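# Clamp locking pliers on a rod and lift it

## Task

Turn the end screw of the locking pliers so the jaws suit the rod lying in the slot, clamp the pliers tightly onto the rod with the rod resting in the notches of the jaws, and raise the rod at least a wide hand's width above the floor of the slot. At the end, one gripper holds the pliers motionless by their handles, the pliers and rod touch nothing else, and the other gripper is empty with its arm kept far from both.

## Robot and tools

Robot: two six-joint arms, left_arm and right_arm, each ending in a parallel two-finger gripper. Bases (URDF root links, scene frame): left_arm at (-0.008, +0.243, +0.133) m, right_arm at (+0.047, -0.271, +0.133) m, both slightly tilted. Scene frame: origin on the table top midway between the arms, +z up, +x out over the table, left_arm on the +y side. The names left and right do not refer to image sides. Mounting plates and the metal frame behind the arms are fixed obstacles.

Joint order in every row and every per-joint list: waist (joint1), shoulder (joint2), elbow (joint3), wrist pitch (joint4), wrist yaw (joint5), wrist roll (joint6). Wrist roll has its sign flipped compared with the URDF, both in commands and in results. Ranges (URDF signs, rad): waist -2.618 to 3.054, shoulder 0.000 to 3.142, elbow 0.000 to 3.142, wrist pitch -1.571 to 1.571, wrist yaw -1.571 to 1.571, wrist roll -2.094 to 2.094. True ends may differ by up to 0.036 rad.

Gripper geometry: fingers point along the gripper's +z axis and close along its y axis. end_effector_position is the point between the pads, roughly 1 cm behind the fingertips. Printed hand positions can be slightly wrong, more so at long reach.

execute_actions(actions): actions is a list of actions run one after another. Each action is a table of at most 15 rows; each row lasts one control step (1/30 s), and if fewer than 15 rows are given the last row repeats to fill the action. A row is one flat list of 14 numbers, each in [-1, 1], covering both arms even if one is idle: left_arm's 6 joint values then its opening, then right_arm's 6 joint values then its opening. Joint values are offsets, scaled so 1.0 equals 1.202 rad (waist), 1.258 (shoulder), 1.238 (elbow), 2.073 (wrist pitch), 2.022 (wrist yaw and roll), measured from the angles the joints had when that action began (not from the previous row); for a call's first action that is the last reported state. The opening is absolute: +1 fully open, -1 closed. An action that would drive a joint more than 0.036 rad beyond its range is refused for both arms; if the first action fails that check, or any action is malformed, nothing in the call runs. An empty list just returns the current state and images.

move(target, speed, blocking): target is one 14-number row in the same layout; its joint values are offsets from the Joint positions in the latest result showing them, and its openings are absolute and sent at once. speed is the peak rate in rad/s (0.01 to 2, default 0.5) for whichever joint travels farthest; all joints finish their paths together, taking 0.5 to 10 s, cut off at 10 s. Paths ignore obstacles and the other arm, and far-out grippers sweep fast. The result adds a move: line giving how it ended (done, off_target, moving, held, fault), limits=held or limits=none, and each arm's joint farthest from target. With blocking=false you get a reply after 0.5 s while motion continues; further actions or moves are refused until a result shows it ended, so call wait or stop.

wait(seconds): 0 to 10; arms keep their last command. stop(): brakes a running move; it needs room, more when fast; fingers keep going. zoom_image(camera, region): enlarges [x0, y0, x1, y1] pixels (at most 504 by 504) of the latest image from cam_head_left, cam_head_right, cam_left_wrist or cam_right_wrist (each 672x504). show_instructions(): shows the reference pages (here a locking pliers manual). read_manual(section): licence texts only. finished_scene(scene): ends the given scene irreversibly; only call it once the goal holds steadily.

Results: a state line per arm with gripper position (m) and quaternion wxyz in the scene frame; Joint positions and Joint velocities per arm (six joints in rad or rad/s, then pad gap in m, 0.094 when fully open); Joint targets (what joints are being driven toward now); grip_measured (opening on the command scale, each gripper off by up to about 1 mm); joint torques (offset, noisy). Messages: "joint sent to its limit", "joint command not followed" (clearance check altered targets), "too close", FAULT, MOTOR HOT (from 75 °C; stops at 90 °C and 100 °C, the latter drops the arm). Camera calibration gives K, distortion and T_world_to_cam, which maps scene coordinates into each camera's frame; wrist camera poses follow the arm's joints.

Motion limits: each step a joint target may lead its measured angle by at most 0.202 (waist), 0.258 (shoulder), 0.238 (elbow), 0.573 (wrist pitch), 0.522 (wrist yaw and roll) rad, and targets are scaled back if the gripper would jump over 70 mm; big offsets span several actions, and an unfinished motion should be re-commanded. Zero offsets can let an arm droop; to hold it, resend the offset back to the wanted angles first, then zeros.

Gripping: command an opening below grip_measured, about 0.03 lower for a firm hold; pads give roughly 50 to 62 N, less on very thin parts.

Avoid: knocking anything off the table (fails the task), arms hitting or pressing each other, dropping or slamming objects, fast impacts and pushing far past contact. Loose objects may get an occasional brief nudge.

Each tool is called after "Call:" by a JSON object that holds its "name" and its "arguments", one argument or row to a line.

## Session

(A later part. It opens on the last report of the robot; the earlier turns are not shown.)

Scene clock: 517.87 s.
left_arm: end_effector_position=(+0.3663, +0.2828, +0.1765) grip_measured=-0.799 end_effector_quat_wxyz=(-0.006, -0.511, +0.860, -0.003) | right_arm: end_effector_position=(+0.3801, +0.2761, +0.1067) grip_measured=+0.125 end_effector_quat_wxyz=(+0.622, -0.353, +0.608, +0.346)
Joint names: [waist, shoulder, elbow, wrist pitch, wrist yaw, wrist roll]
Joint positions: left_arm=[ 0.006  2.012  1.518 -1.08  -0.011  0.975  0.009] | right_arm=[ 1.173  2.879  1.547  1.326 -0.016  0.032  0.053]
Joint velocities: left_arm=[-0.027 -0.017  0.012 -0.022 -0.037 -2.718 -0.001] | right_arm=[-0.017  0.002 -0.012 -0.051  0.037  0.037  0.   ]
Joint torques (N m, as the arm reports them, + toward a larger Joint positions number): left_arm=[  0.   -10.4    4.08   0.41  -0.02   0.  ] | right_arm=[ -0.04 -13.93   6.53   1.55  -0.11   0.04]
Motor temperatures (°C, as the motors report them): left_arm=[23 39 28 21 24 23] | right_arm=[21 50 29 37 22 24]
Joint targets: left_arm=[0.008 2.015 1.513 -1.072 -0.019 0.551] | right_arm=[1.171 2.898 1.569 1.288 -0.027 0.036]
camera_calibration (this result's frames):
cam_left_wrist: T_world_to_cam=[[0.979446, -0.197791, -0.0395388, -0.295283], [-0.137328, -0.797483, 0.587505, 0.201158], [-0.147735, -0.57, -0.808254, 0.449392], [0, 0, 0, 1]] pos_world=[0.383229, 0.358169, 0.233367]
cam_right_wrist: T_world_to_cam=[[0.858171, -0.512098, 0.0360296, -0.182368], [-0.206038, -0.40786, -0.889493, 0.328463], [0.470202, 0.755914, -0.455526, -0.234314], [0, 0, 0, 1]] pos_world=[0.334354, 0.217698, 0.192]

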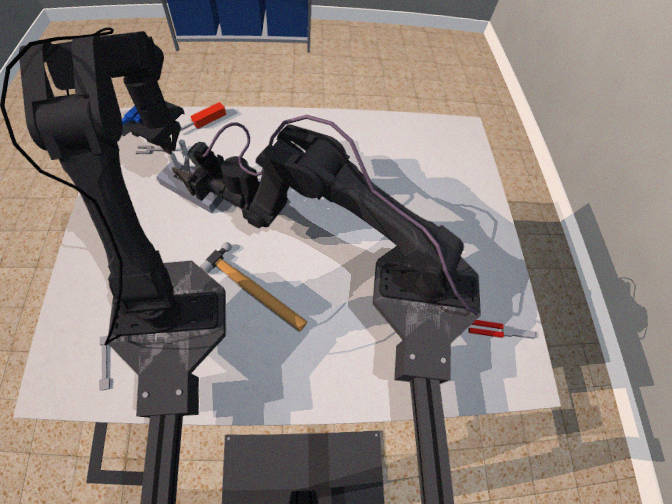

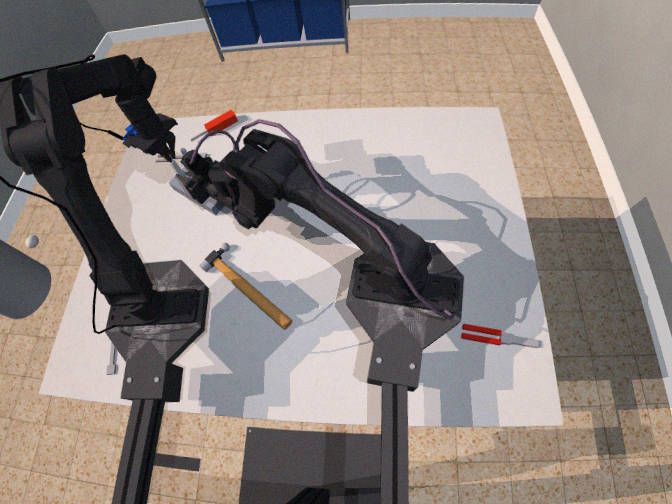

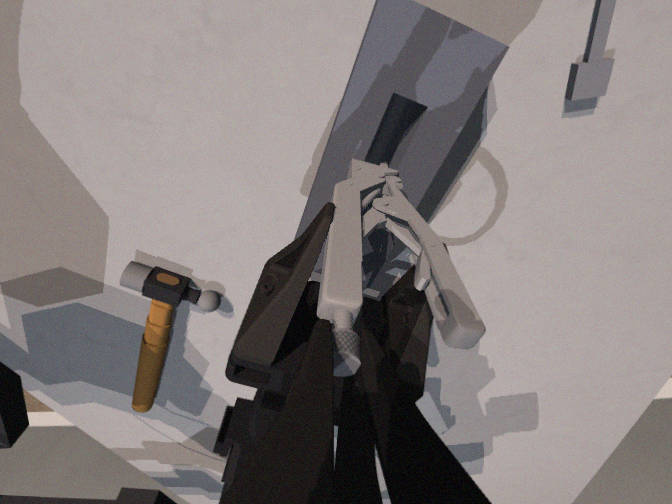

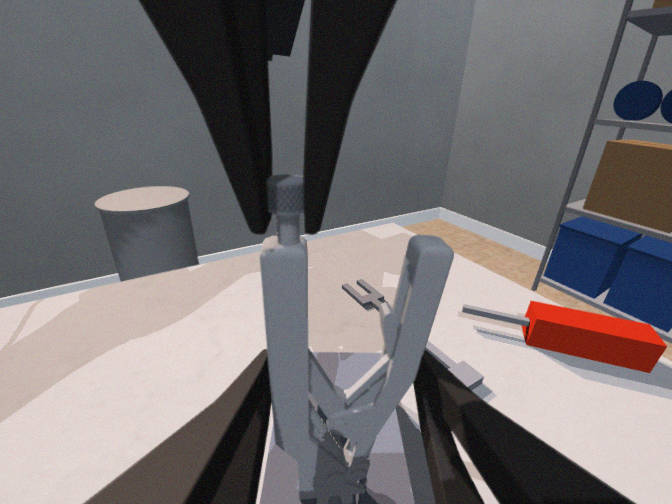

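Call:
{"name": "execute_actions", "arguments": {
  "actions": [
    [[0.002,0.002,-0.004,-0.001,-0.005,-0.25,-0.81, -0.002,0.015,0.0178,-0.018,-0.005,0.002,0.12],[0.002,0.002,-0.004,-0.002,-0.006,-0.30,-0.81, -0.002,0.015,0.0178,-0.018,-0.005,0.002,0.12],[0.002,0.002,-0.004,-0.003,-0.007,-0.37,-0.81, -0.002,0.015,0.0178,-0.018,-0.005,0.002,0.12],[0.002,0.002,-0.004,-0.003,-0.008,-0.45,-0.81, -0.002,0.015,0.0178,-0.018,-0.005,0.002,0.12],[0.002,0.002,-0.004,-0.003,-0.009,-0.53,-0.81, -0.002,0.015,0.0178,-0.018,-0.005,0.002,0.12],[0.002,0.002,-0.004,-0.003,-0.010,-0.60,-0.81, -0.002,0.015,0.0178,-0.018,-0.005,0.002,0.12],[0.002,0.003,-0.004,-0.003,-0.011,-0.66,-0.81, -0.002,0.015,0.0178,-0.018,-0.005,0.002,0.12],[0.002,0.003,-0.004,-0.003,-0.012,-0.72,-0.81, -0.002,0.015,0.0178,-0.018,-0.005,0.002,0.12],[0.002,0.003,-0.004,-0.003,-0.012,-0.78,-0.81, -0.002,0.015,0.0178,-0.018,-0.005,0.002,0.12],[0.002,0.003,-0.004,-0.003,-0.012,-0.84,-0.81, -0.002,0.015,0.0178,-0.018,-0.005,0.002,0.12],[0.002,0.003,-0.004,-0.003,-0.012,-0.90,-0.81, -0.002,0.015,0.0178,-0.018,-0.005,0.002,0.12],[0.002,0.003,-0.004,-0.003,-0.012,-0.95,-0.81, -0.002,0.015,0.0178,-0.018,-0.005,0.002,0.12],[0.002,0.003,-0.004,-0.003,-0.012,-1.0,-0.81, -0.002,0.015,0.0178,-0.018,-0.005,0.002,0.12],[0.002,0.003,-0.004,-0.003,-0.012,-1.0,-0.81, -0.002,0.015,0.0178,-0.018,-0.005,0.002,0.12],[0.002,0.003,-0.004,-0.003,-0.012,-1.0,-0.81, -0.002,0.015,0.0178,-0.018,-0.005,0.002,0.12]]
  ]
}}

Call:
{"name": "wait", "arguments": {
  "seconds": 0.4
}}

Scene clock: 536.20 s.
left_arm: end_effector_position=(+0.3644, +0.2872, +0.1761) grip_measured=-0.800 end_effector_quat_wxyz=(-0.010, +0.277, +0.961, +0.004) | right_arm: end_effector_position=(+0.3801, +0.2761, +0.1067) grip_measured=+0.124 end_effector_quat_wxyz=(+0.622, -0.353, +0.608, +0.346)
Joint names: [waist, shoulder, elbow, wrist pitch, wrist yaw, wrist roll]
Joint positions: left_arm=[ 0.006  2.013  1.518 -1.086 -0.037 -0.658  0.009] | right_arm=[ 1.173  2.879  1.547  1.326 -0.016  0.032  0.053]
Joint velocities: left_arm=[-0.017 -0.002 -0.002  0.007 -0.081 -2.586 -0.   ] | right_arm=[ 0.012  0.007  0.002 -0.007 -0.051 -0.007 -0.002]
Joint torques (N m, as the arm reports them, + toward a larger Joint positions number): left_arm=[ -0.03 -10.36   4.09   0.24   0.07  -0.03] | right_arm=[  0.   -13.97   6.52   1.55  -0.12   0.04]
Motor temperatures (°C, as the motors report them): left_arm=[23 39 28 21 24 23] | right_arm=[21 50 29 37 22 24]
Joint targets: left_arm=[0.008 2.016 1.513 -1.086 -0.035 -1.047] | right_arm=[1.171 2.898 1.569 1.288 -0.026 0.036]
camera_calibration (this result's frames):
cam_left_wrist: T_world_to_cam=[[-0.259271, -0.964855, -0.042829, 0.379704], [-0.784303, 0.184462, 0.59232, 0.157525], [-0.563602, 0.187162, -0.804564, 0.384746], [0, 0, 0, 1]] pos_world=[0.438837, 0.265292, 0.232511]
cam_right_wrist: T_world_to_cam=[[0.858171, -0.512098, 0.0360296, -0.182368], [-0.206038, -0.40786, -0.889493, 0.328463], [0.470202, 0.755914, -0.455526, -0.234314], [0, 0, 0, 1]] pos_world=[0.334354, 0.217698, 0.192]

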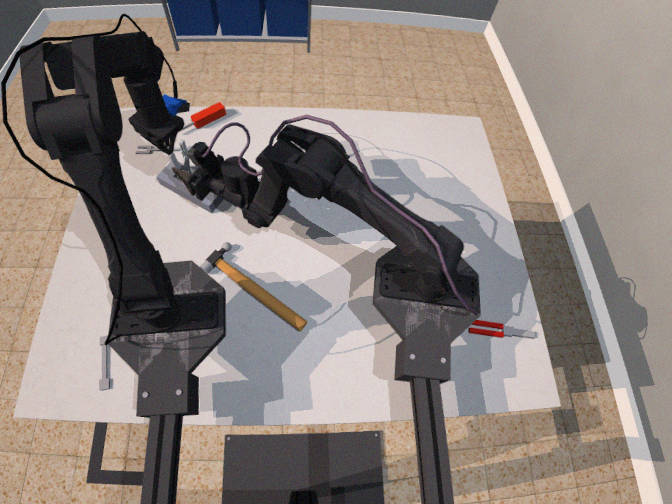

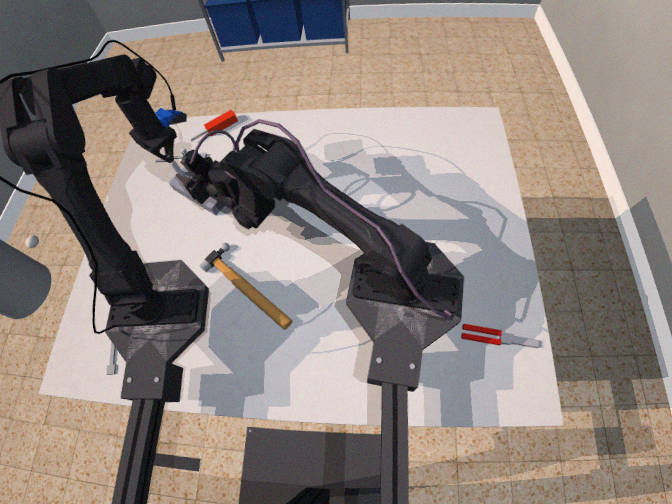

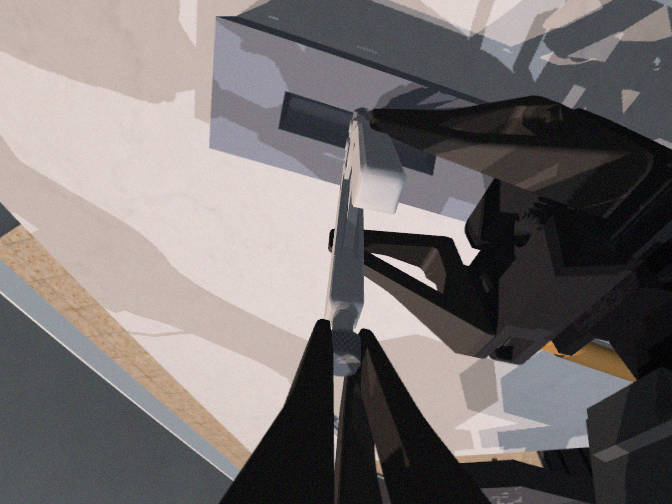

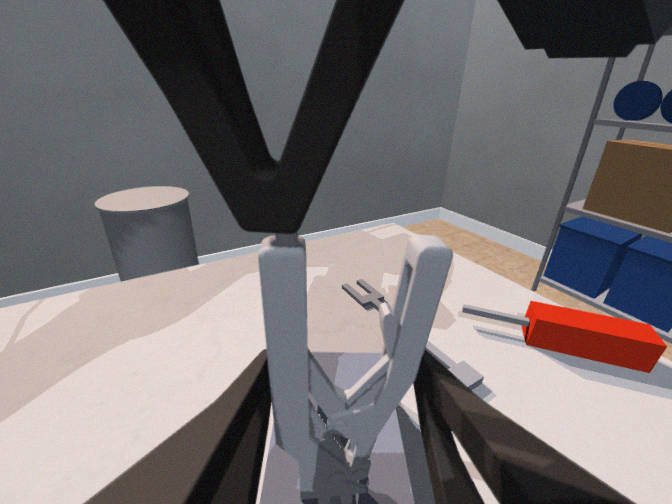

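Scene clock: 536.60 s.
left_arm: end_effector_position=(+0.3649, +0.2881, +0.1761) grip_measured=-0.800 end_effector_quat_wxyz=(-0.010, +0.441, +0.897, +0.005) | right_arm: end_effector_position=(+0.3801, +0.2761, +0.1067) grip_measured=+0.124 end_effector_quat_wxyz=(+0.622, -0.353, +0.608, +0.346)
Joint names: [waist, shoulder, elbow, wrist pitch, wrist yaw, wrist roll]
Joint positions: left_arm=[ 0.006  2.013  1.518 -1.083 -0.041 -1.01   0.009] | right_arm=[ 1.173  2.879  1.547  1.326 -0.016  0.032  0.053]
Joint velocities: left_arm=[-0.012  0.007 -0.007 -0.022  0.037 -0.242 -0.001] | right_arm=[-0.002  0.007 -0.007 -0.037 -0.007 -0.037 -0.001]
Joint torques (N m, as the arm reports them, + toward a larger Joint positions number): left_arm=[ -0.03 -10.34   4.09   0.26   0.07  -0.1 ] | right_arm=[ -0.03 -13.97   6.56   1.53  -0.11   0.04]
Motor temperatures (°C, as the motors report them): left_arm=[23 39 28 21 24 23] | right_arm=[21 50 29 37 22 24]
Joint targets: left_arm=[0.008 2.016 1.513 -1.086 -0.035 -1.047] | right_arm=[1.171 2.898 1.569 1.288 -0.026 0.036]
wait: 0.40 s; no rest
camera_calibration (this result's frames):
cam_left_wrist: T_world_to_cam=[[-0.576187, -0.816298, -0.0408091, 0.453203], [-0.670667, 0.443675, 0.594439, 0.0412996], [-0.467134, 0.369878, -0.803104, 0.296815], [0, 0, 0, 1]] pos_world=[0.427481, 0.24184, 0.232318]
cam_right_wrist: T_world_to_cam=[[0.858171, -0.512098, 0.0360296, -0.182368], [-0.206038, -0.40786, -0.889493, 0.328463], [0.470202, 0.755914, -0.455526, -0.234314], [0, 0, 0, 1]] pos_world=[0.334354, 0.217698, 0.192]

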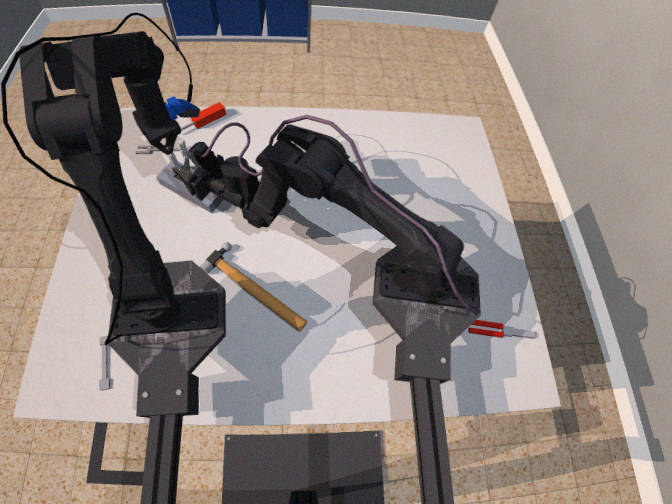

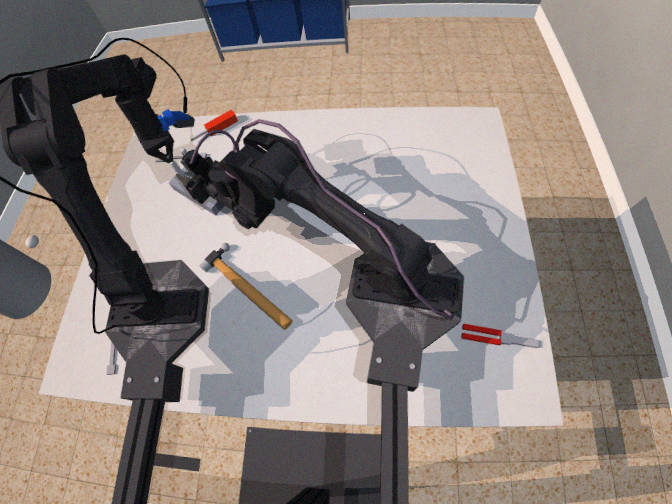

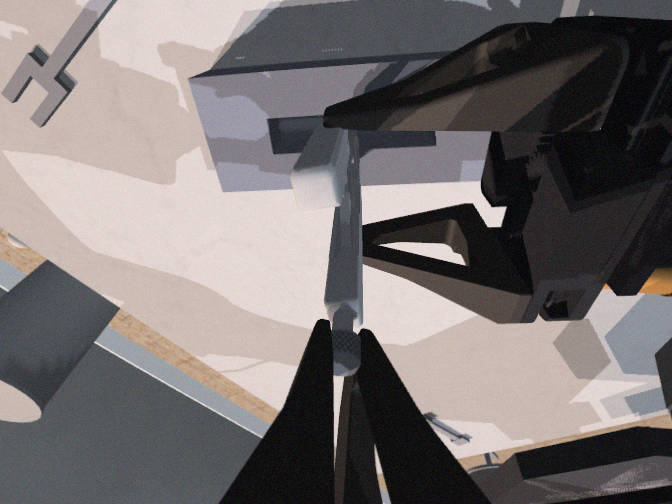

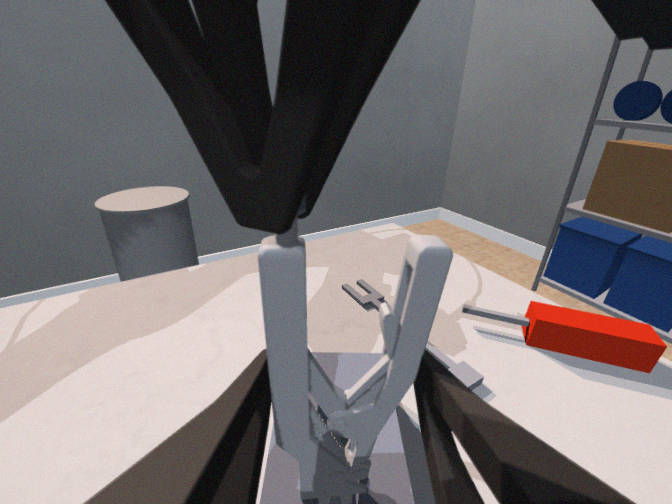

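Call:
{"name": "execute_actions", "arguments": {
  "actions": [
    [[0.002,0,-0.002,0,0.002,-0.012,-0.72, -0.002,0.015,0.0178,-0.018,-0.005,0.002,0.12],[0.002,0,0.01,-0.01,0.004,-0.012,-0.6, -0.002,0.015,0.0178,-0.018,-0.005,0.002,0.12],[0.002,0,0.02,-0.02,0.007,0.03,-0.55, -0.002,0.015,0.0178,-0.018,-0.005,0.002,0.12],[0.002,0,0.024,-0.022,0.0104,0.1,-0.55, -0.002,0.015,0.0178,-0.018,-0.005,0.002,0.12],[0.002,0,0.027,-0.022,0.0104,0.18,-0.55, -0.002,0.015,0.0178,-0.018,-0.005,0.002,0.12],[0.002,0,0.030,-0.022,0.0104,0.27,-0.55, -0.002,0.015,0.0178,-0.018,-0.005,0.002,0.12],[0.002,0,0.033,-0.022,0.0104,0.35,-0.55, -0.002,0.015,0.0178,-0.018,-0.005,0.002,0.12],[0.002,0,0.0347,-0.022,0.0104,0.43,-0.55, -0.002,0.015,0.0178,-0.018,-0.005,0.002,0.12],[0.002,0,0.0347,-0.022,0.0104,0.5,-0.55, -0.002,0.015,0.0178,-0.018,-0.005,0.002,0.12],[0.002,0,0.0347,-0.022,0.0104,0.57,-0.55, -0.002,0.015,0.0178,-0.018,-0.005,0.002,0.12],[0.002,0,0.0347,-0.022,0.0104,0.64,-0.55, -0.002,0.015,0.0178,-0.018,-0.005,0.002,0.12],[0.002,0,0.0347,-0.022,0.0104,0.71,-0.55, -0.002,0.015,0.0178,-0.018,-0.005,0.002,0.12],[0.002,0,0.0347,-0.022,0.0104,0.78,-0.55, -0.002,0.015,0.0178,-0.018,-0.005,0.002,0.12],[0.002,0,0.0347,-0.022,0.0104,0.85,-0.55, -0.002,0.015,0.0178,-0.018,-0.005,0.002,0.12],[0.002,0,0.0347,-0.022,0.0104,0.92,-0.55, -0.002,0.015,0.0178,-0.018,-0.005,0.002,0.12]],
    [[0.002,0,0.018,-0.005,0.001,0.95,-0.55, -0.002,0.015,0.0178,-0.018,-0.005,0.002,0.12]]
  ]
}}

Scene clock: 565.97 s.
left_arm: end_effector_position=(+0.3618, +0.2853, +0.1805) grip_measured=-0.552 end_effector_quat_wxyz=(+0.010, +0.723, -0.690, -0.012) | right_arm: end_effector_position=(+0.3800, +0.2761, +0.1067) grip_measured=+0.124 end_effector_quat_wxyz=(+0.622, -0.353, +0.608, +0.346)
Joint names: [waist, shoulder, elbow, wrist pitch, wrist yaw, wrist roll]
Joint positions: left_arm=[ 0.006  2.013  1.535 -1.119 -0.027  1.521  0.021] | right_arm=[ 1.173  2.879  1.547  1.326 -0.017  0.032  0.053]
Joint velocities: left_arm=[-0.012  0.002  0.002  0.081 -0.11   2.718  0.   ] | right_arm=[-0.017 -0.022  0.002 -0.037 -0.066 -0.022 -0.001]
Joint torques (N m, as the arm reports them, + toward a larger Joint positions number): left_arm=[ -0.04 -10.63   6.02   0.14  -0.02   0.  ] | right_arm=[ -0.08 -13.97   6.49   1.55  -0.1    0.06]
Motor temperatures (°C, as the motors report them): left_arm=[23 39 28 21 24 23] | right_arm=[21 50 29 36 22 24]
Joint targets: left_arm=[0.008 2.013 1.558 -1.128 -0.028 1.945] | right_arm=[1.171 2.898 1.569 1.288 -0.026 0.036]
camera_calibration (this result's frames):
cam_left_wrist: T_world_to_cam=[[0.938477, 0.339501, -0.0632479, -0.424431], [0.313911, -0.762294, 0.56601, 0.0307855], [0.143948, -0.551042, -0.821969, 0.344913], [0, 0, 0, 1]] pos_world=[0.339005, 0.357624, 0.239238]
cam_right_wrist: T_world_to_cam=[[0.858561, -0.511443, 0.0360392, -0.182562], [-0.205715, -0.408014, -0.889497, 0.328389], [0.469632, 0.756274, -0.455517, -0.234194], [0, 0, 0, 1]] pos_world=[0.334281, 0.217732, 0.192001]

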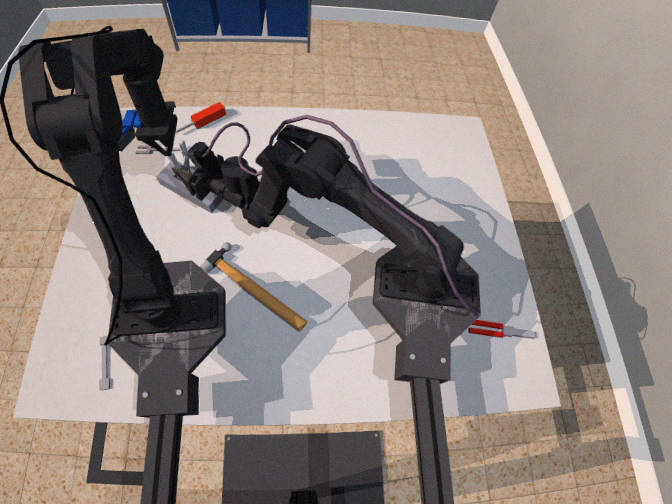

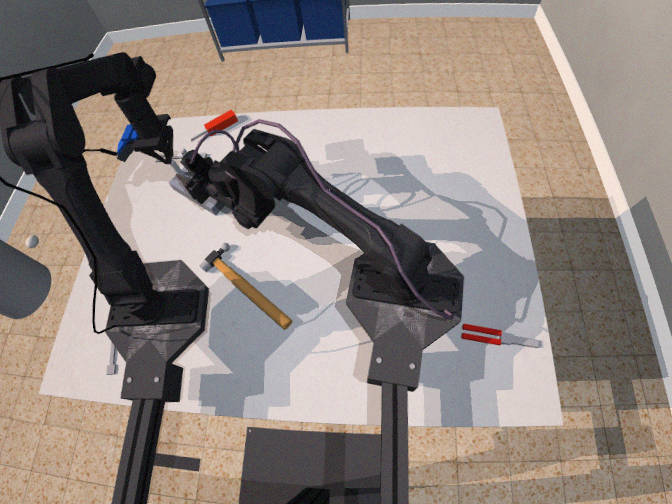

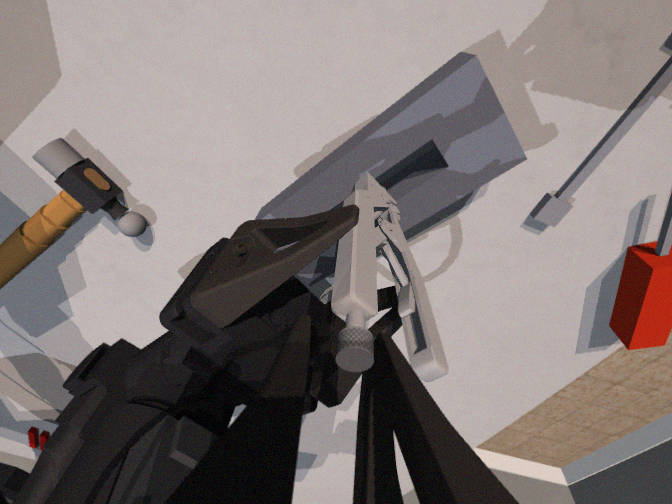

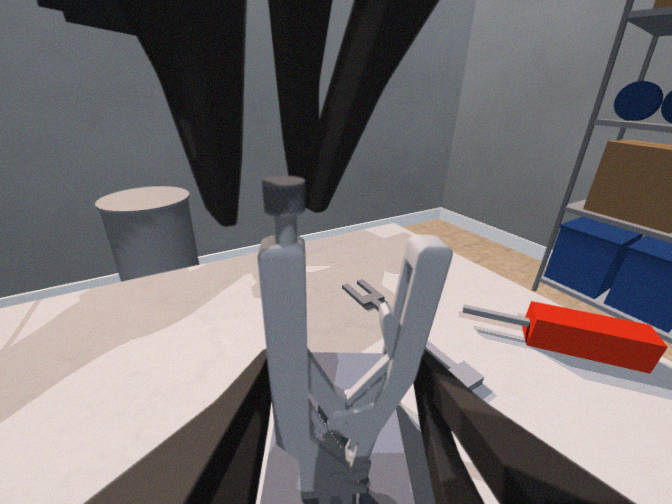

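Call:
{"name": "execute_actions", "arguments": {
  "actions": [
    [[0.002,0,0.015,0.004,0,0.242,-0.55, -0.002,0.015,0.0178,-0.018,-0.004,0.002,0.12],[0.002,0,0.012,0.008,0,0.242,-0.55, -0.002,0.015,0.0178,-0.018,-0.004,0.002,0.12],[0.002,0,0.009,0.0115,0,0.242,-0.55, -0.002,0.015,0.0178,-0.018,-0.004,0.002,0.12],[0.002,0,0.006,0.0125,0,0.242,-0.55, -0.002,0.015,0.0178,-0.018,-0.004,0.002,0.12],[0.002,0,0.003,0.0125,0,0.242,-0.58, -0.002,0.015,0.0178,-0.018,-0.004,0.002,0.12],[0.002,0,0,0.012,0,0.242,-0.61, -0.002,0.015,0.0178,-0.018,-0.004,0.002,0.12],[0.002,0,0,0.0115,0,0.242,-0.64, -0.002,0.015,0.0178,-0.018,-0.004,0.002,0.12],[0.002,0,0,0.011,0,0.242,-0.67, -0.002,0.015,0.0178,-0.018,-0.004,0.002,0.12],[0.002,0,0,0.0106,0,0.242,-0.70, -0.002,0.015,0.0178,-0.018,-0.004,0.002,0.12],[0.002,0,0,0.0106,0,0.242,-0.73, -0.002,0.015,0.0178,-0.018,-0.004,0.002,0.12],[0.002,0,0,0.0106,0,0.242,-0.755, -0.002,0.015,0.0178,-0.018,-0.004,0.002,0.12],[0.002,0,0,0.0106,0,0.242,-0.775, -0.002,0.015,0.0178,-0.018,-0.004,0.002,0.12],[0.002,0,0,0.0106,0,0.242,-0.795, -0.002,0.015,0.0178,-0.018,-0.004,0.002,0.12],[0.002,0,0,0.0106,0,0.242,-0.81, -0.002,0.015,0.0178,-0.018,-0.004,0.002,0.12],[0.002,0,0,0.0106,0,0.242,-0.81, -0.002,0.015,0.0178,-0.018,-0.004,0.002,0.12]],
    [[0.002,0.002,-0.003,-0.002,-0.002,-0.04,-0.81, -0.002,0.015,0.0178,-0.018,-0.004,0.002,0.12],[0.002,0.002,-0.003,-0.002,-0.002,-0.10,-0.81, -0.002,0.015,0.0178,-0.018,-0.004,0.002,0.12],[0.002,0.002,-0.003,-0.002,-0.002,-0.18,-0.81, -0.002,0.015,0.0178,-0.018,-0.004,0.002,0.12],[0.002,0.002,-0.003,-0.002,-0.002,-0.27,-0.81, -0.002,0.015,0.0178,-0.018,-0.004,0.002,0.12],[0.002,0.002,-0.003,-0.002,-0.002,-0.36,-0.81, -0.002,0.015,0.0178,-0.018,-0.004,0.002,0.12],[0.002,0.002,-0.003,-0.002,-0.002,-1.0,-0.81, -0.002,0.015,0.0178,-0.018,-0.004,0.002,0.12]],
    [[0.002,0.002,-0.003,-0.002,-0.002,-0.9,-0.81, -0.002,0.015,0.0178,-0.018,-0.004,0.002,0.12]]
  ]
}}

Scene clock: 587.10 s.
left_arm: end_effector_position=(+0.3688, +0.2848, +0.1801) grip_measured=-0.802 end_effector_quat_wxyz=(-0.001, +0.281, +0.960, -0.002) | right_arm: end_effector_position=(+0.3802, +0.2760, +0.1066) grip_measured=+0.125 end_effector_quat_wxyz=(+0.623, -0.353, +0.607, +0.345)
Joint names: [waist, shoulder, elbow, wrist pitch, wrist yaw, wrist roll]
Joint positions: left_arm=[ 0.006  2.014  1.535 -1.091 -0.02  -0.666  0.009] | right_arm=[ 1.173  2.879  1.547  1.326 -0.015  0.034  0.053]
Joint velocities: left_arm=[-0.007  0.002 -0.022 -0.022  0.051 -2.425  0.   ] | right_arm=[ 0.012 -0.007 -0.002 -0.051 -0.007 -0.007 -0.001]
Joint torques (N m, as the arm reports them, + toward a larger Joint positions number): left_arm=[ -0.03 -10.48   4.21   0.16  -0.18  -0.11] | right_arm=[ -0.12 -13.96   6.5    1.53  -0.08  -0.01]
Motor temperatures (°C, as the motors report them): left_arm=[23 39 29 21 24 23] | right_arm=[21 50 29 36 22 24]
Joint targets: left_arm=[0.008 2.016 1.532 -1.102 -0.029 -1.054] | right_arm=[1.171 2.898 1.569 1.288 -0.023 0.036]
camera_calibration (this result's frames):
cam_left_wrist: T_world_to_cam=[[-0.265729, -0.963529, -0.0316062, 0.378671], [-0.790713, 0.199079, 0.578913, 0.159713], [-0.551508, 0.178826, -0.814776, 0.390637], [0, 0, 0, 1]] pos_world=[0.442351, 0.26321, 0.237791]
cam_right_wrist: T_world_to_cam=[[0.857693, -0.512733, 0.0383071, -0.18239], [-0.204625, -0.408744, -0.889414, 0.328156], [0.471689, 0.755005, -0.455495, -0.234635], [0, 0, 0, 1]] pos_world=[0.334258, 0.217765, 0.191978]

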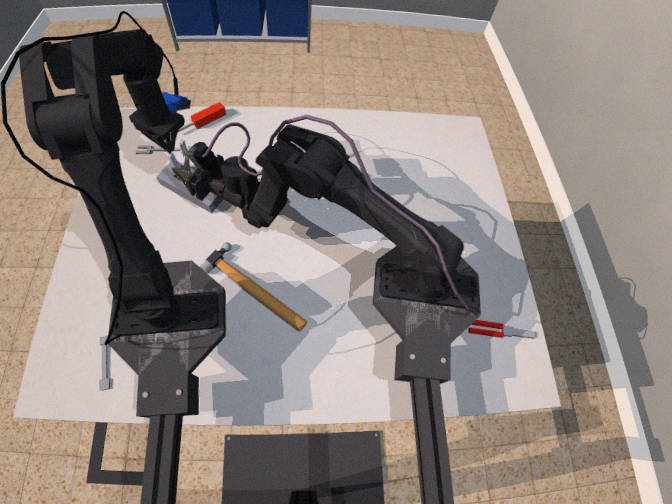

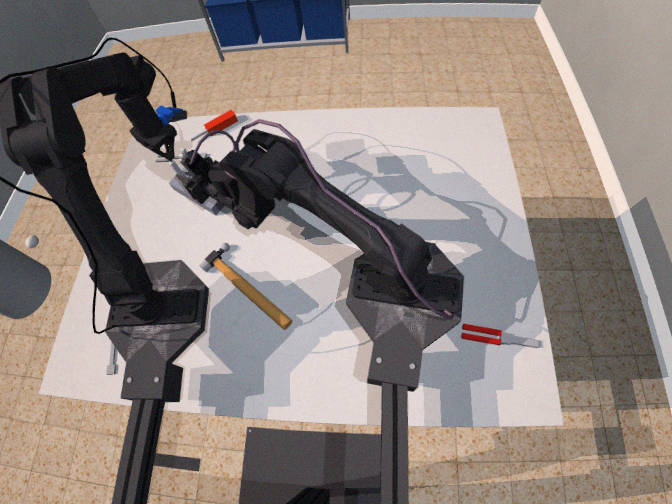

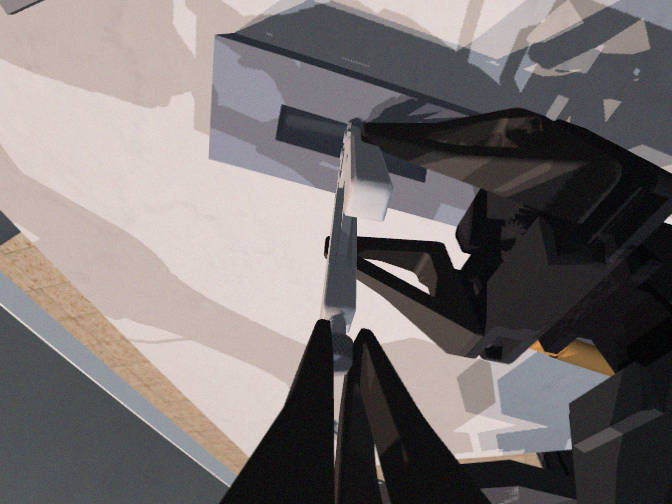

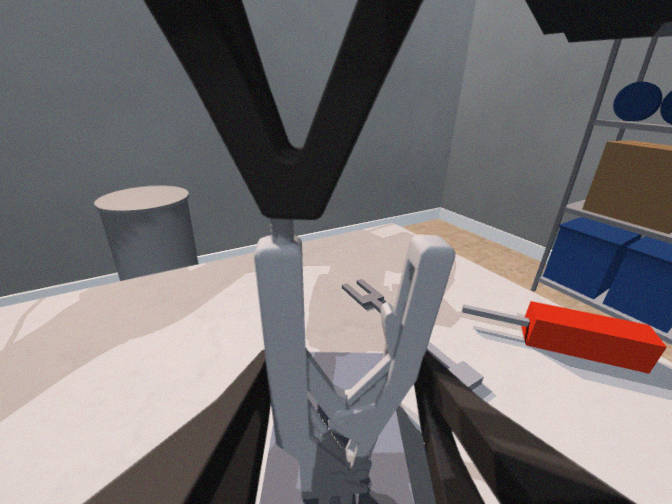

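Call:
{"name": "execute_actions", "arguments": {
  "actions": []
}}

Scene clock: 589.53 s.
left_arm: end_effector_position=(+0.3679, +0.2841, +0.1801) grip_measured=-0.802 end_effector_quat_wxyz=(-0.002, +0.451, +0.893, -0.004) | right_arm: end_effector_position=(+0.3801, +0.2760, +0.1067) grip_measured=+0.125 end_effector_quat_wxyz=(+0.623, -0.353, +0.607, +0.344)
Joint names: [waist, shoulder, elbow, wrist pitch, wrist yaw, wrist roll]
Joint positions: left_arm=[ 0.006  2.014  1.535 -1.095 -0.017 -1.031  0.009] | right_arm=[ 1.173  2.879  1.547  1.326 -0.015  0.035  0.053]
Joint velocities: left_arm=[-0.002  0.002 -0.007  0.022  0.007  0.022 -0.   ] | right_arm=[-0.002  0.017  0.007  0.007  0.007  0.066  0.   ]
Joint torques (N m, as the arm reports them, + toward a larger Joint positions number): left_arm=[ -0.02 -10.47   4.2    0.22  -0.1   -0.18] | right_arm=[ -0.07 -13.96   6.48   1.53  -0.09   0.  ]
Motor temperatures (°C, as the motors report them): left_arm=[23 39 29 21 24 23] | right_arm=[21 50 29 36 22 24]
Joint targets: left_arm=[0.008 2.016 1.532 -1.102 -0.030 -1.054] | right_arm=[1.171 2.898 1.569 1.288 -0.023 0.036]
camera_calibration (this result's frames):
cam_left_wrist: T_world_to_cam=[[-0.592957, -0.804822, -0.0257526, 0.452008], [-0.665477, 0.471787, 0.578409, 0.0356923], [-0.453367, 0.36011, -0.81534, 0.302777], [0, 0, 0, 1]] pos_world=[0.429043, 0.237914, 0.237862]
cam_right_wrist: T_world_to_cam=[[0.857858, -0.512399, 0.0390742, -0.182559], [-0.203885, -0.409167, -0.889389, 0.327991], [0.47171, 0.755003, -0.455477, -0.234642], [0, 0, 0, 1]] pos_world=[0.334165, 0.217816, 0.191971]

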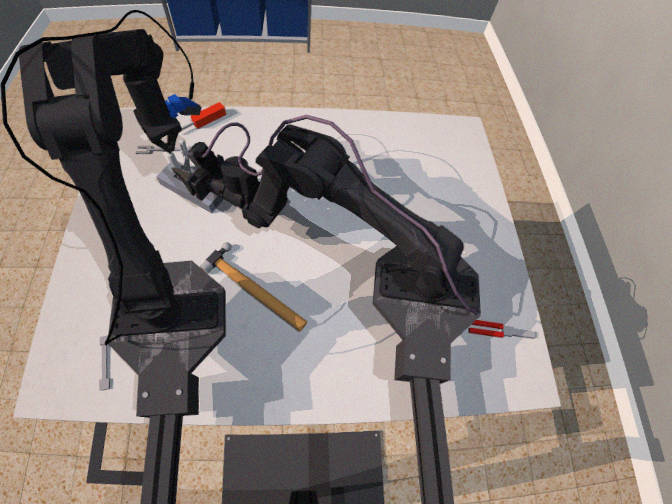

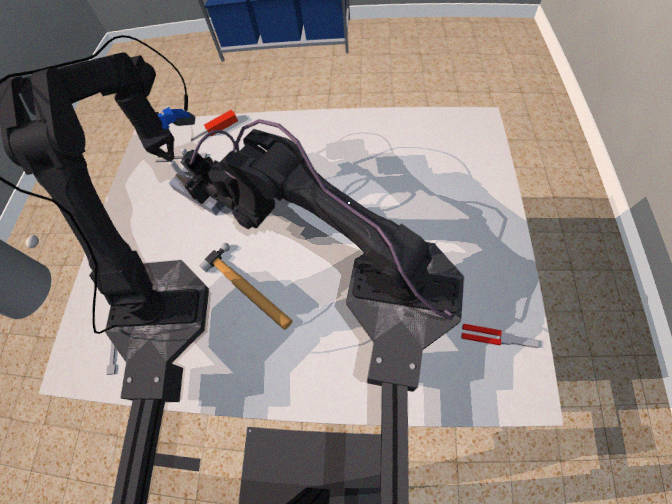

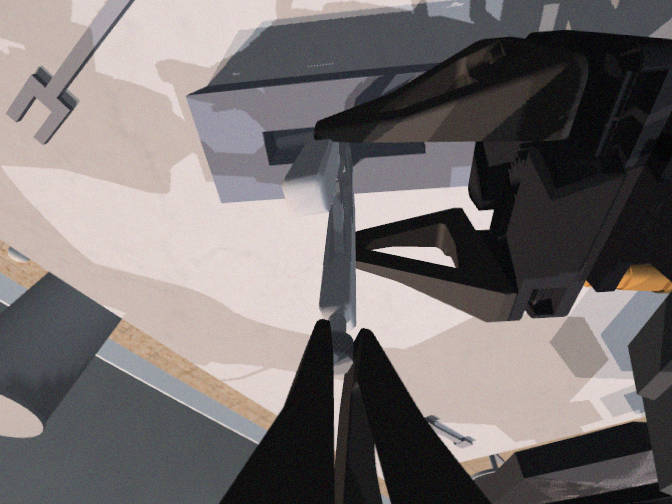

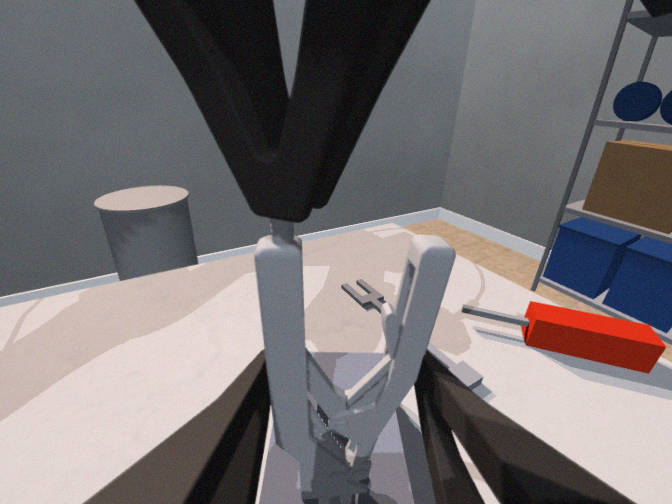

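Call:
{"name": "execute_actions", "arguments": {
  "actions": [
    [[0,0.003,-0.004,0,0,-0.003,-0.81, -0.002,0.015,0.0178,-0.018,0,0,0.15],[0,0.004,-0.004,0,0,0,-0.81, -0.002,0.015,0.0178,-0.018,0.003,0,0.18],[0,0.005,-0.004,0,0,0,-0.81, -0.002,0.015,0.0178,-0.018,0.005,0,0.20],[0,0.005,-0.004,0,0,0,-0.81, -0.002,0.015,0.0178,-0.018,0.005,0,0.20],[0,0.005,-0.004,0,0,0,-0.81, -0.002,0.015,0.0178,-0.018,0.005,0,0.20],[0,0.005,-0.004,0,0,0,-0.81, -0.002,0.015,0.0178,-0.018,0.003,0,0.19],[0,0.005,-0.004,0,0,0,-0.81, -0.002,0.015,0.0178,-0.018,0.001,0,0.18],[0,0.005,-0.004,0,0,0,-0.81, -0.002,0.015,0.0178,-0.018,-0.001,0,0.17],[0,0.005,-0.004,0,0,0,-0.81, -0.002,0.015,0.0178,-0.018,-0.002,0,0.16],[0,0.005,-0.004,0,0,0,-0.81, -0.002,0.015,0.0178,-0.018,-0.003,0,0.15],[0,0.005,-0.004,0,0,0,-0.81, -0.002,0.015,0.0178,-0.018,-0.004,0,0.14],[0,0.005,-0.004,0,0,0,-0.81, -0.002,0.015,0.0178,-0.018,-0.004,0,0.13],[0,0.005,-0.004,0,0,0,-0.81, -0.002,0.015,0.0178,-0.018,-0.005,0,0.12],[0,0.005,-0.004,0,0,0,-0.81, -0.002,0.015,0.0178,-0.018,-0.005,0,0.12],[0,0.005,-0.004,0,0,0,-0.81, -0.002,0.015,0.0178,-0.018,-0.005,0,0.12]]
  ]
}}

Call:
{"name": "wait", "arguments": {
  "seconds": 0.2
}}

Scene clock: 601.87 s.
left_arm: end_effector_position=(+0.3676, +0.2843, +0.1796) grip_measured=-0.802 end_effector_quat_wxyz=(-0.003, +0.448, +0.894, -0.004) | right_arm: end_effector_position=(+0.3805, +0.2758, +0.1066) grip_measured=+0.133 end_effector_quat_wxyz=(+0.623, -0.353, +0.608, +0.343)
Joint names: [waist, shoulder, elbow, wrist pitch, wrist yaw, wrist roll]
Joint positions: left_arm=[ 0.006  2.016  1.535 -1.095 -0.018 -1.026  0.009] | right_arm=[ 1.173  2.879  1.547  1.325 -0.013  0.035  0.053]
Joint velocities: left_arm=[-0.007 -0.002 -0.012  0.022 -0.037 -0.051 -0.001] | right_arm=[ 0.032 -0.002 -0.012  0.037  0.022 -0.007  0.   ]
Joint torques (N m, as the arm reports them, + toward a larger Joint positions number): left_arm=[ -0.27 -10.2    4.11   0.3    0.04  -0.04] | right_arm=[ -0.12 -13.94   6.54   1.53  -0.15  -0.01]
Motor temperatures (°C, as the motors report them): left_arm=[23 39 28 21 24 23] | right_arm=[21 50 30 36 22 24]
Joint targets: left_arm=[0.006 2.020 1.530 -1.094 -0.017 -1.031] | right_arm=[1.171 2.898 1.569 1.288 -0.026 0.035]
camera_calibration (this result's frames):
cam_left_wrist: T_world_to_cam=[[-0.588457, -0.80813, -0.0253861, 0.451208], [-0.666711, 0.467239, 0.580676, 0.0370232], [-0.4574, 0.358628, -0.813739, 0.303721], [0, 0, 0, 1]] pos_world=[0.429122, 0.238414, 0.237105]
cam_right_wrist: T_world_to_cam=[[0.856665, -0.514336, 0.039803, -0.182051], [-0.204454, -0.409345, -0.889177, 0.328132], [0.473629, 0.753588, -0.45583, -0.234998], [0, 0, 0, 1]] pos_world=[0.334346, 0.217776, 0.191894]

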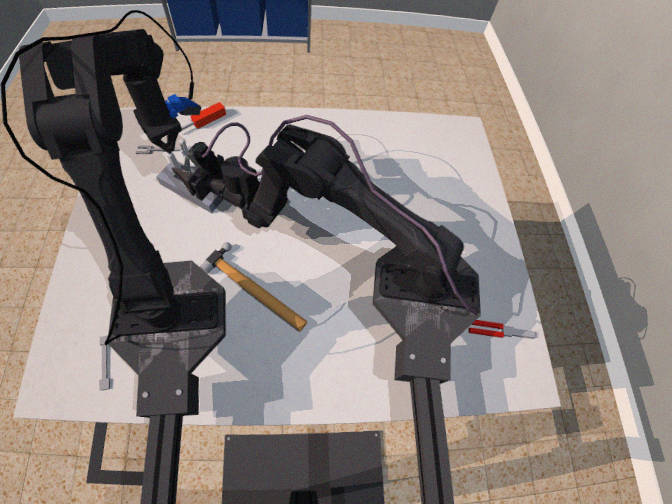

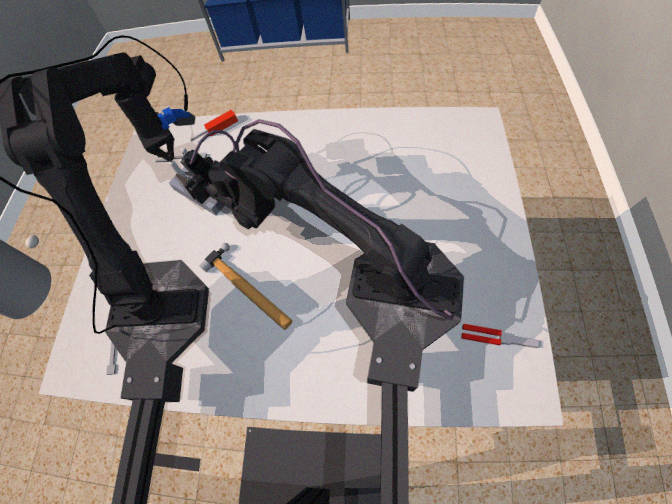

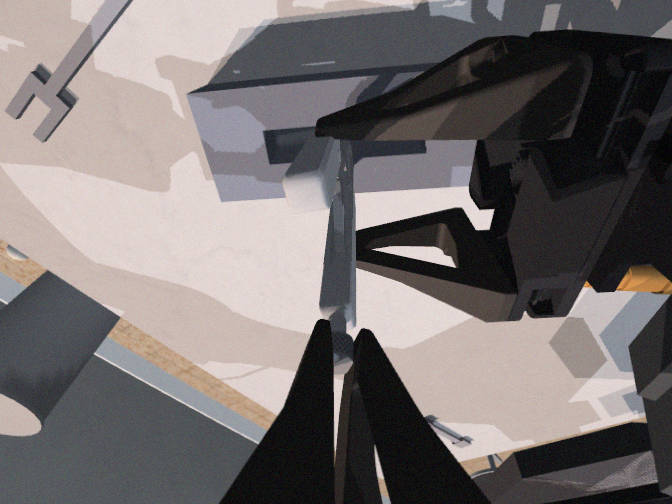

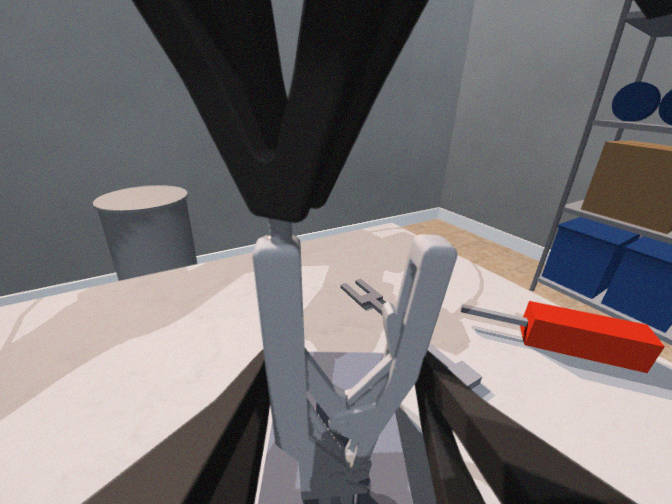

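Scene clock: 602.07 s.
left_arm: end_effector_position=(+0.3676, +0.2843, +0.1796) grip_measured=-0.802 end_effector_quat_wxyz=(-0.003, +0.448, +0.894, -0.004) | right_arm: end_effector_position=(+0.3805, +0.2758, +0.1066) grip_measured=+0.133 end_effector_quat_wxyz=(+0.623, -0.353, +0.608, +0.343)
Joint names: [waist, shoulder, elbow, wrist pitch, wrist yaw, wrist roll]
Joint positions: left_arm=[ 0.006  2.016  1.535 -1.095 -0.018 -1.026  0.009] | right_arm=[ 1.173  2.879  1.547  1.325 -0.013  0.035  0.053]
Joint velocities: left_arm=[ 0.002 -0.002  0.002 -0.007 -0.037 -0.007 -0.002] | right_arm=[ 0.002 -0.002  0.002  0.022 -0.037 -0.022 -0.001]
Joint torques (N m, as the arm reports them, + toward a larger Joint positions number): left_arm=[ -0.23 -10.2    4.11   0.3    0.04  -0.03] | right_arm=[ -0.01 -13.99   6.53   1.54  -0.16  -0.01]
Motor temperatures (°C, as the motors report them): left_arm=[23 39 28 21 24 23] | right_arm=[21 50 30 36 22 24]
Joint targets: left_arm=[0.006 2.020 1.530 -1.094 -0.017 -1.031] | right_arm=[1.171 2.898 1.569 1.288 -0.026 0.034]
wait: 0.20 s; at rest by 0.17 s
camera_calibration (this result's frames):
cam_left_wrist: T_world_to_cam=[[-0.588457, -0.80813, -0.0253861, 0.451208], [-0.666711, 0.467239, 0.580676, 0.0370232], [-0.4574, 0.358628, -0.813739, 0.303721], [0, 0, 0, 1]] pos_world=[0.429122, 0.238414, 0.237105]
cam_right_wrist: T_world_to_cam=[[0.856665, -0.514336, 0.039803, -0.182051], [-0.204454, -0.409345, -0.889177, 0.328132], [0.473629, 0.753588, -0.45583, -0.234998], [0, 0, 0, 1]] pos_world=[0.334346, 0.217776, 0.191894]

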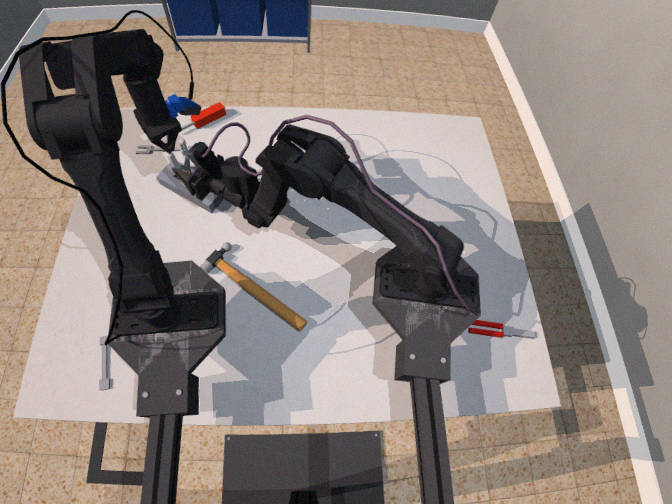

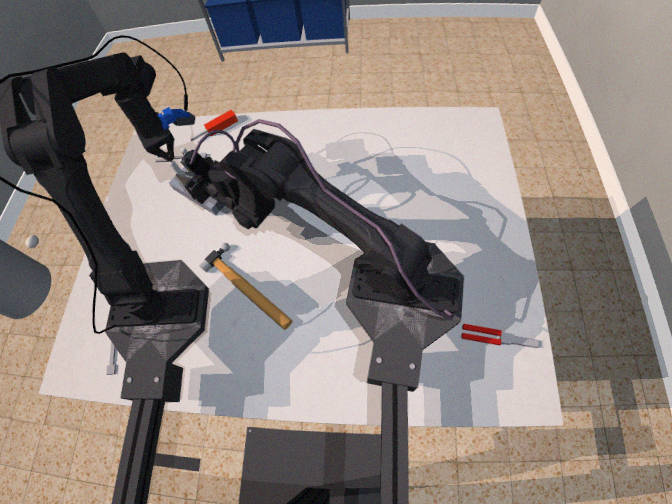

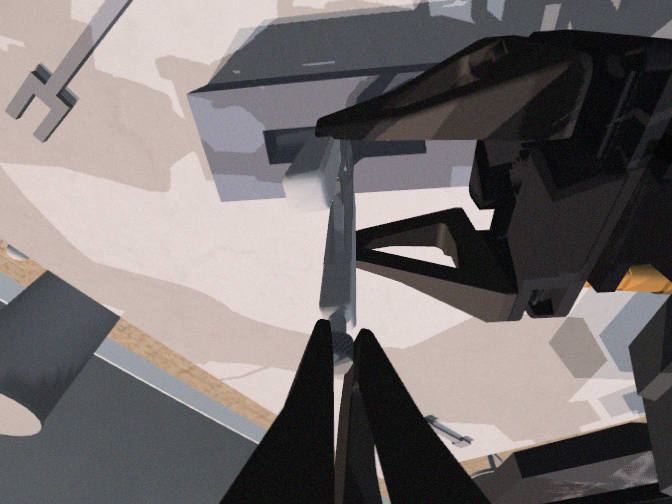

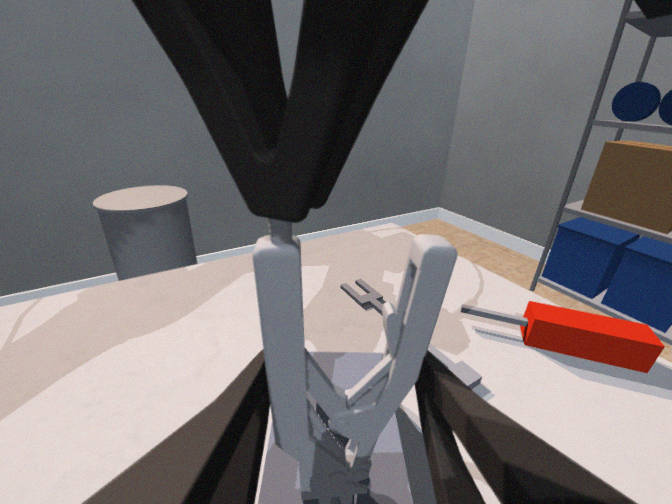

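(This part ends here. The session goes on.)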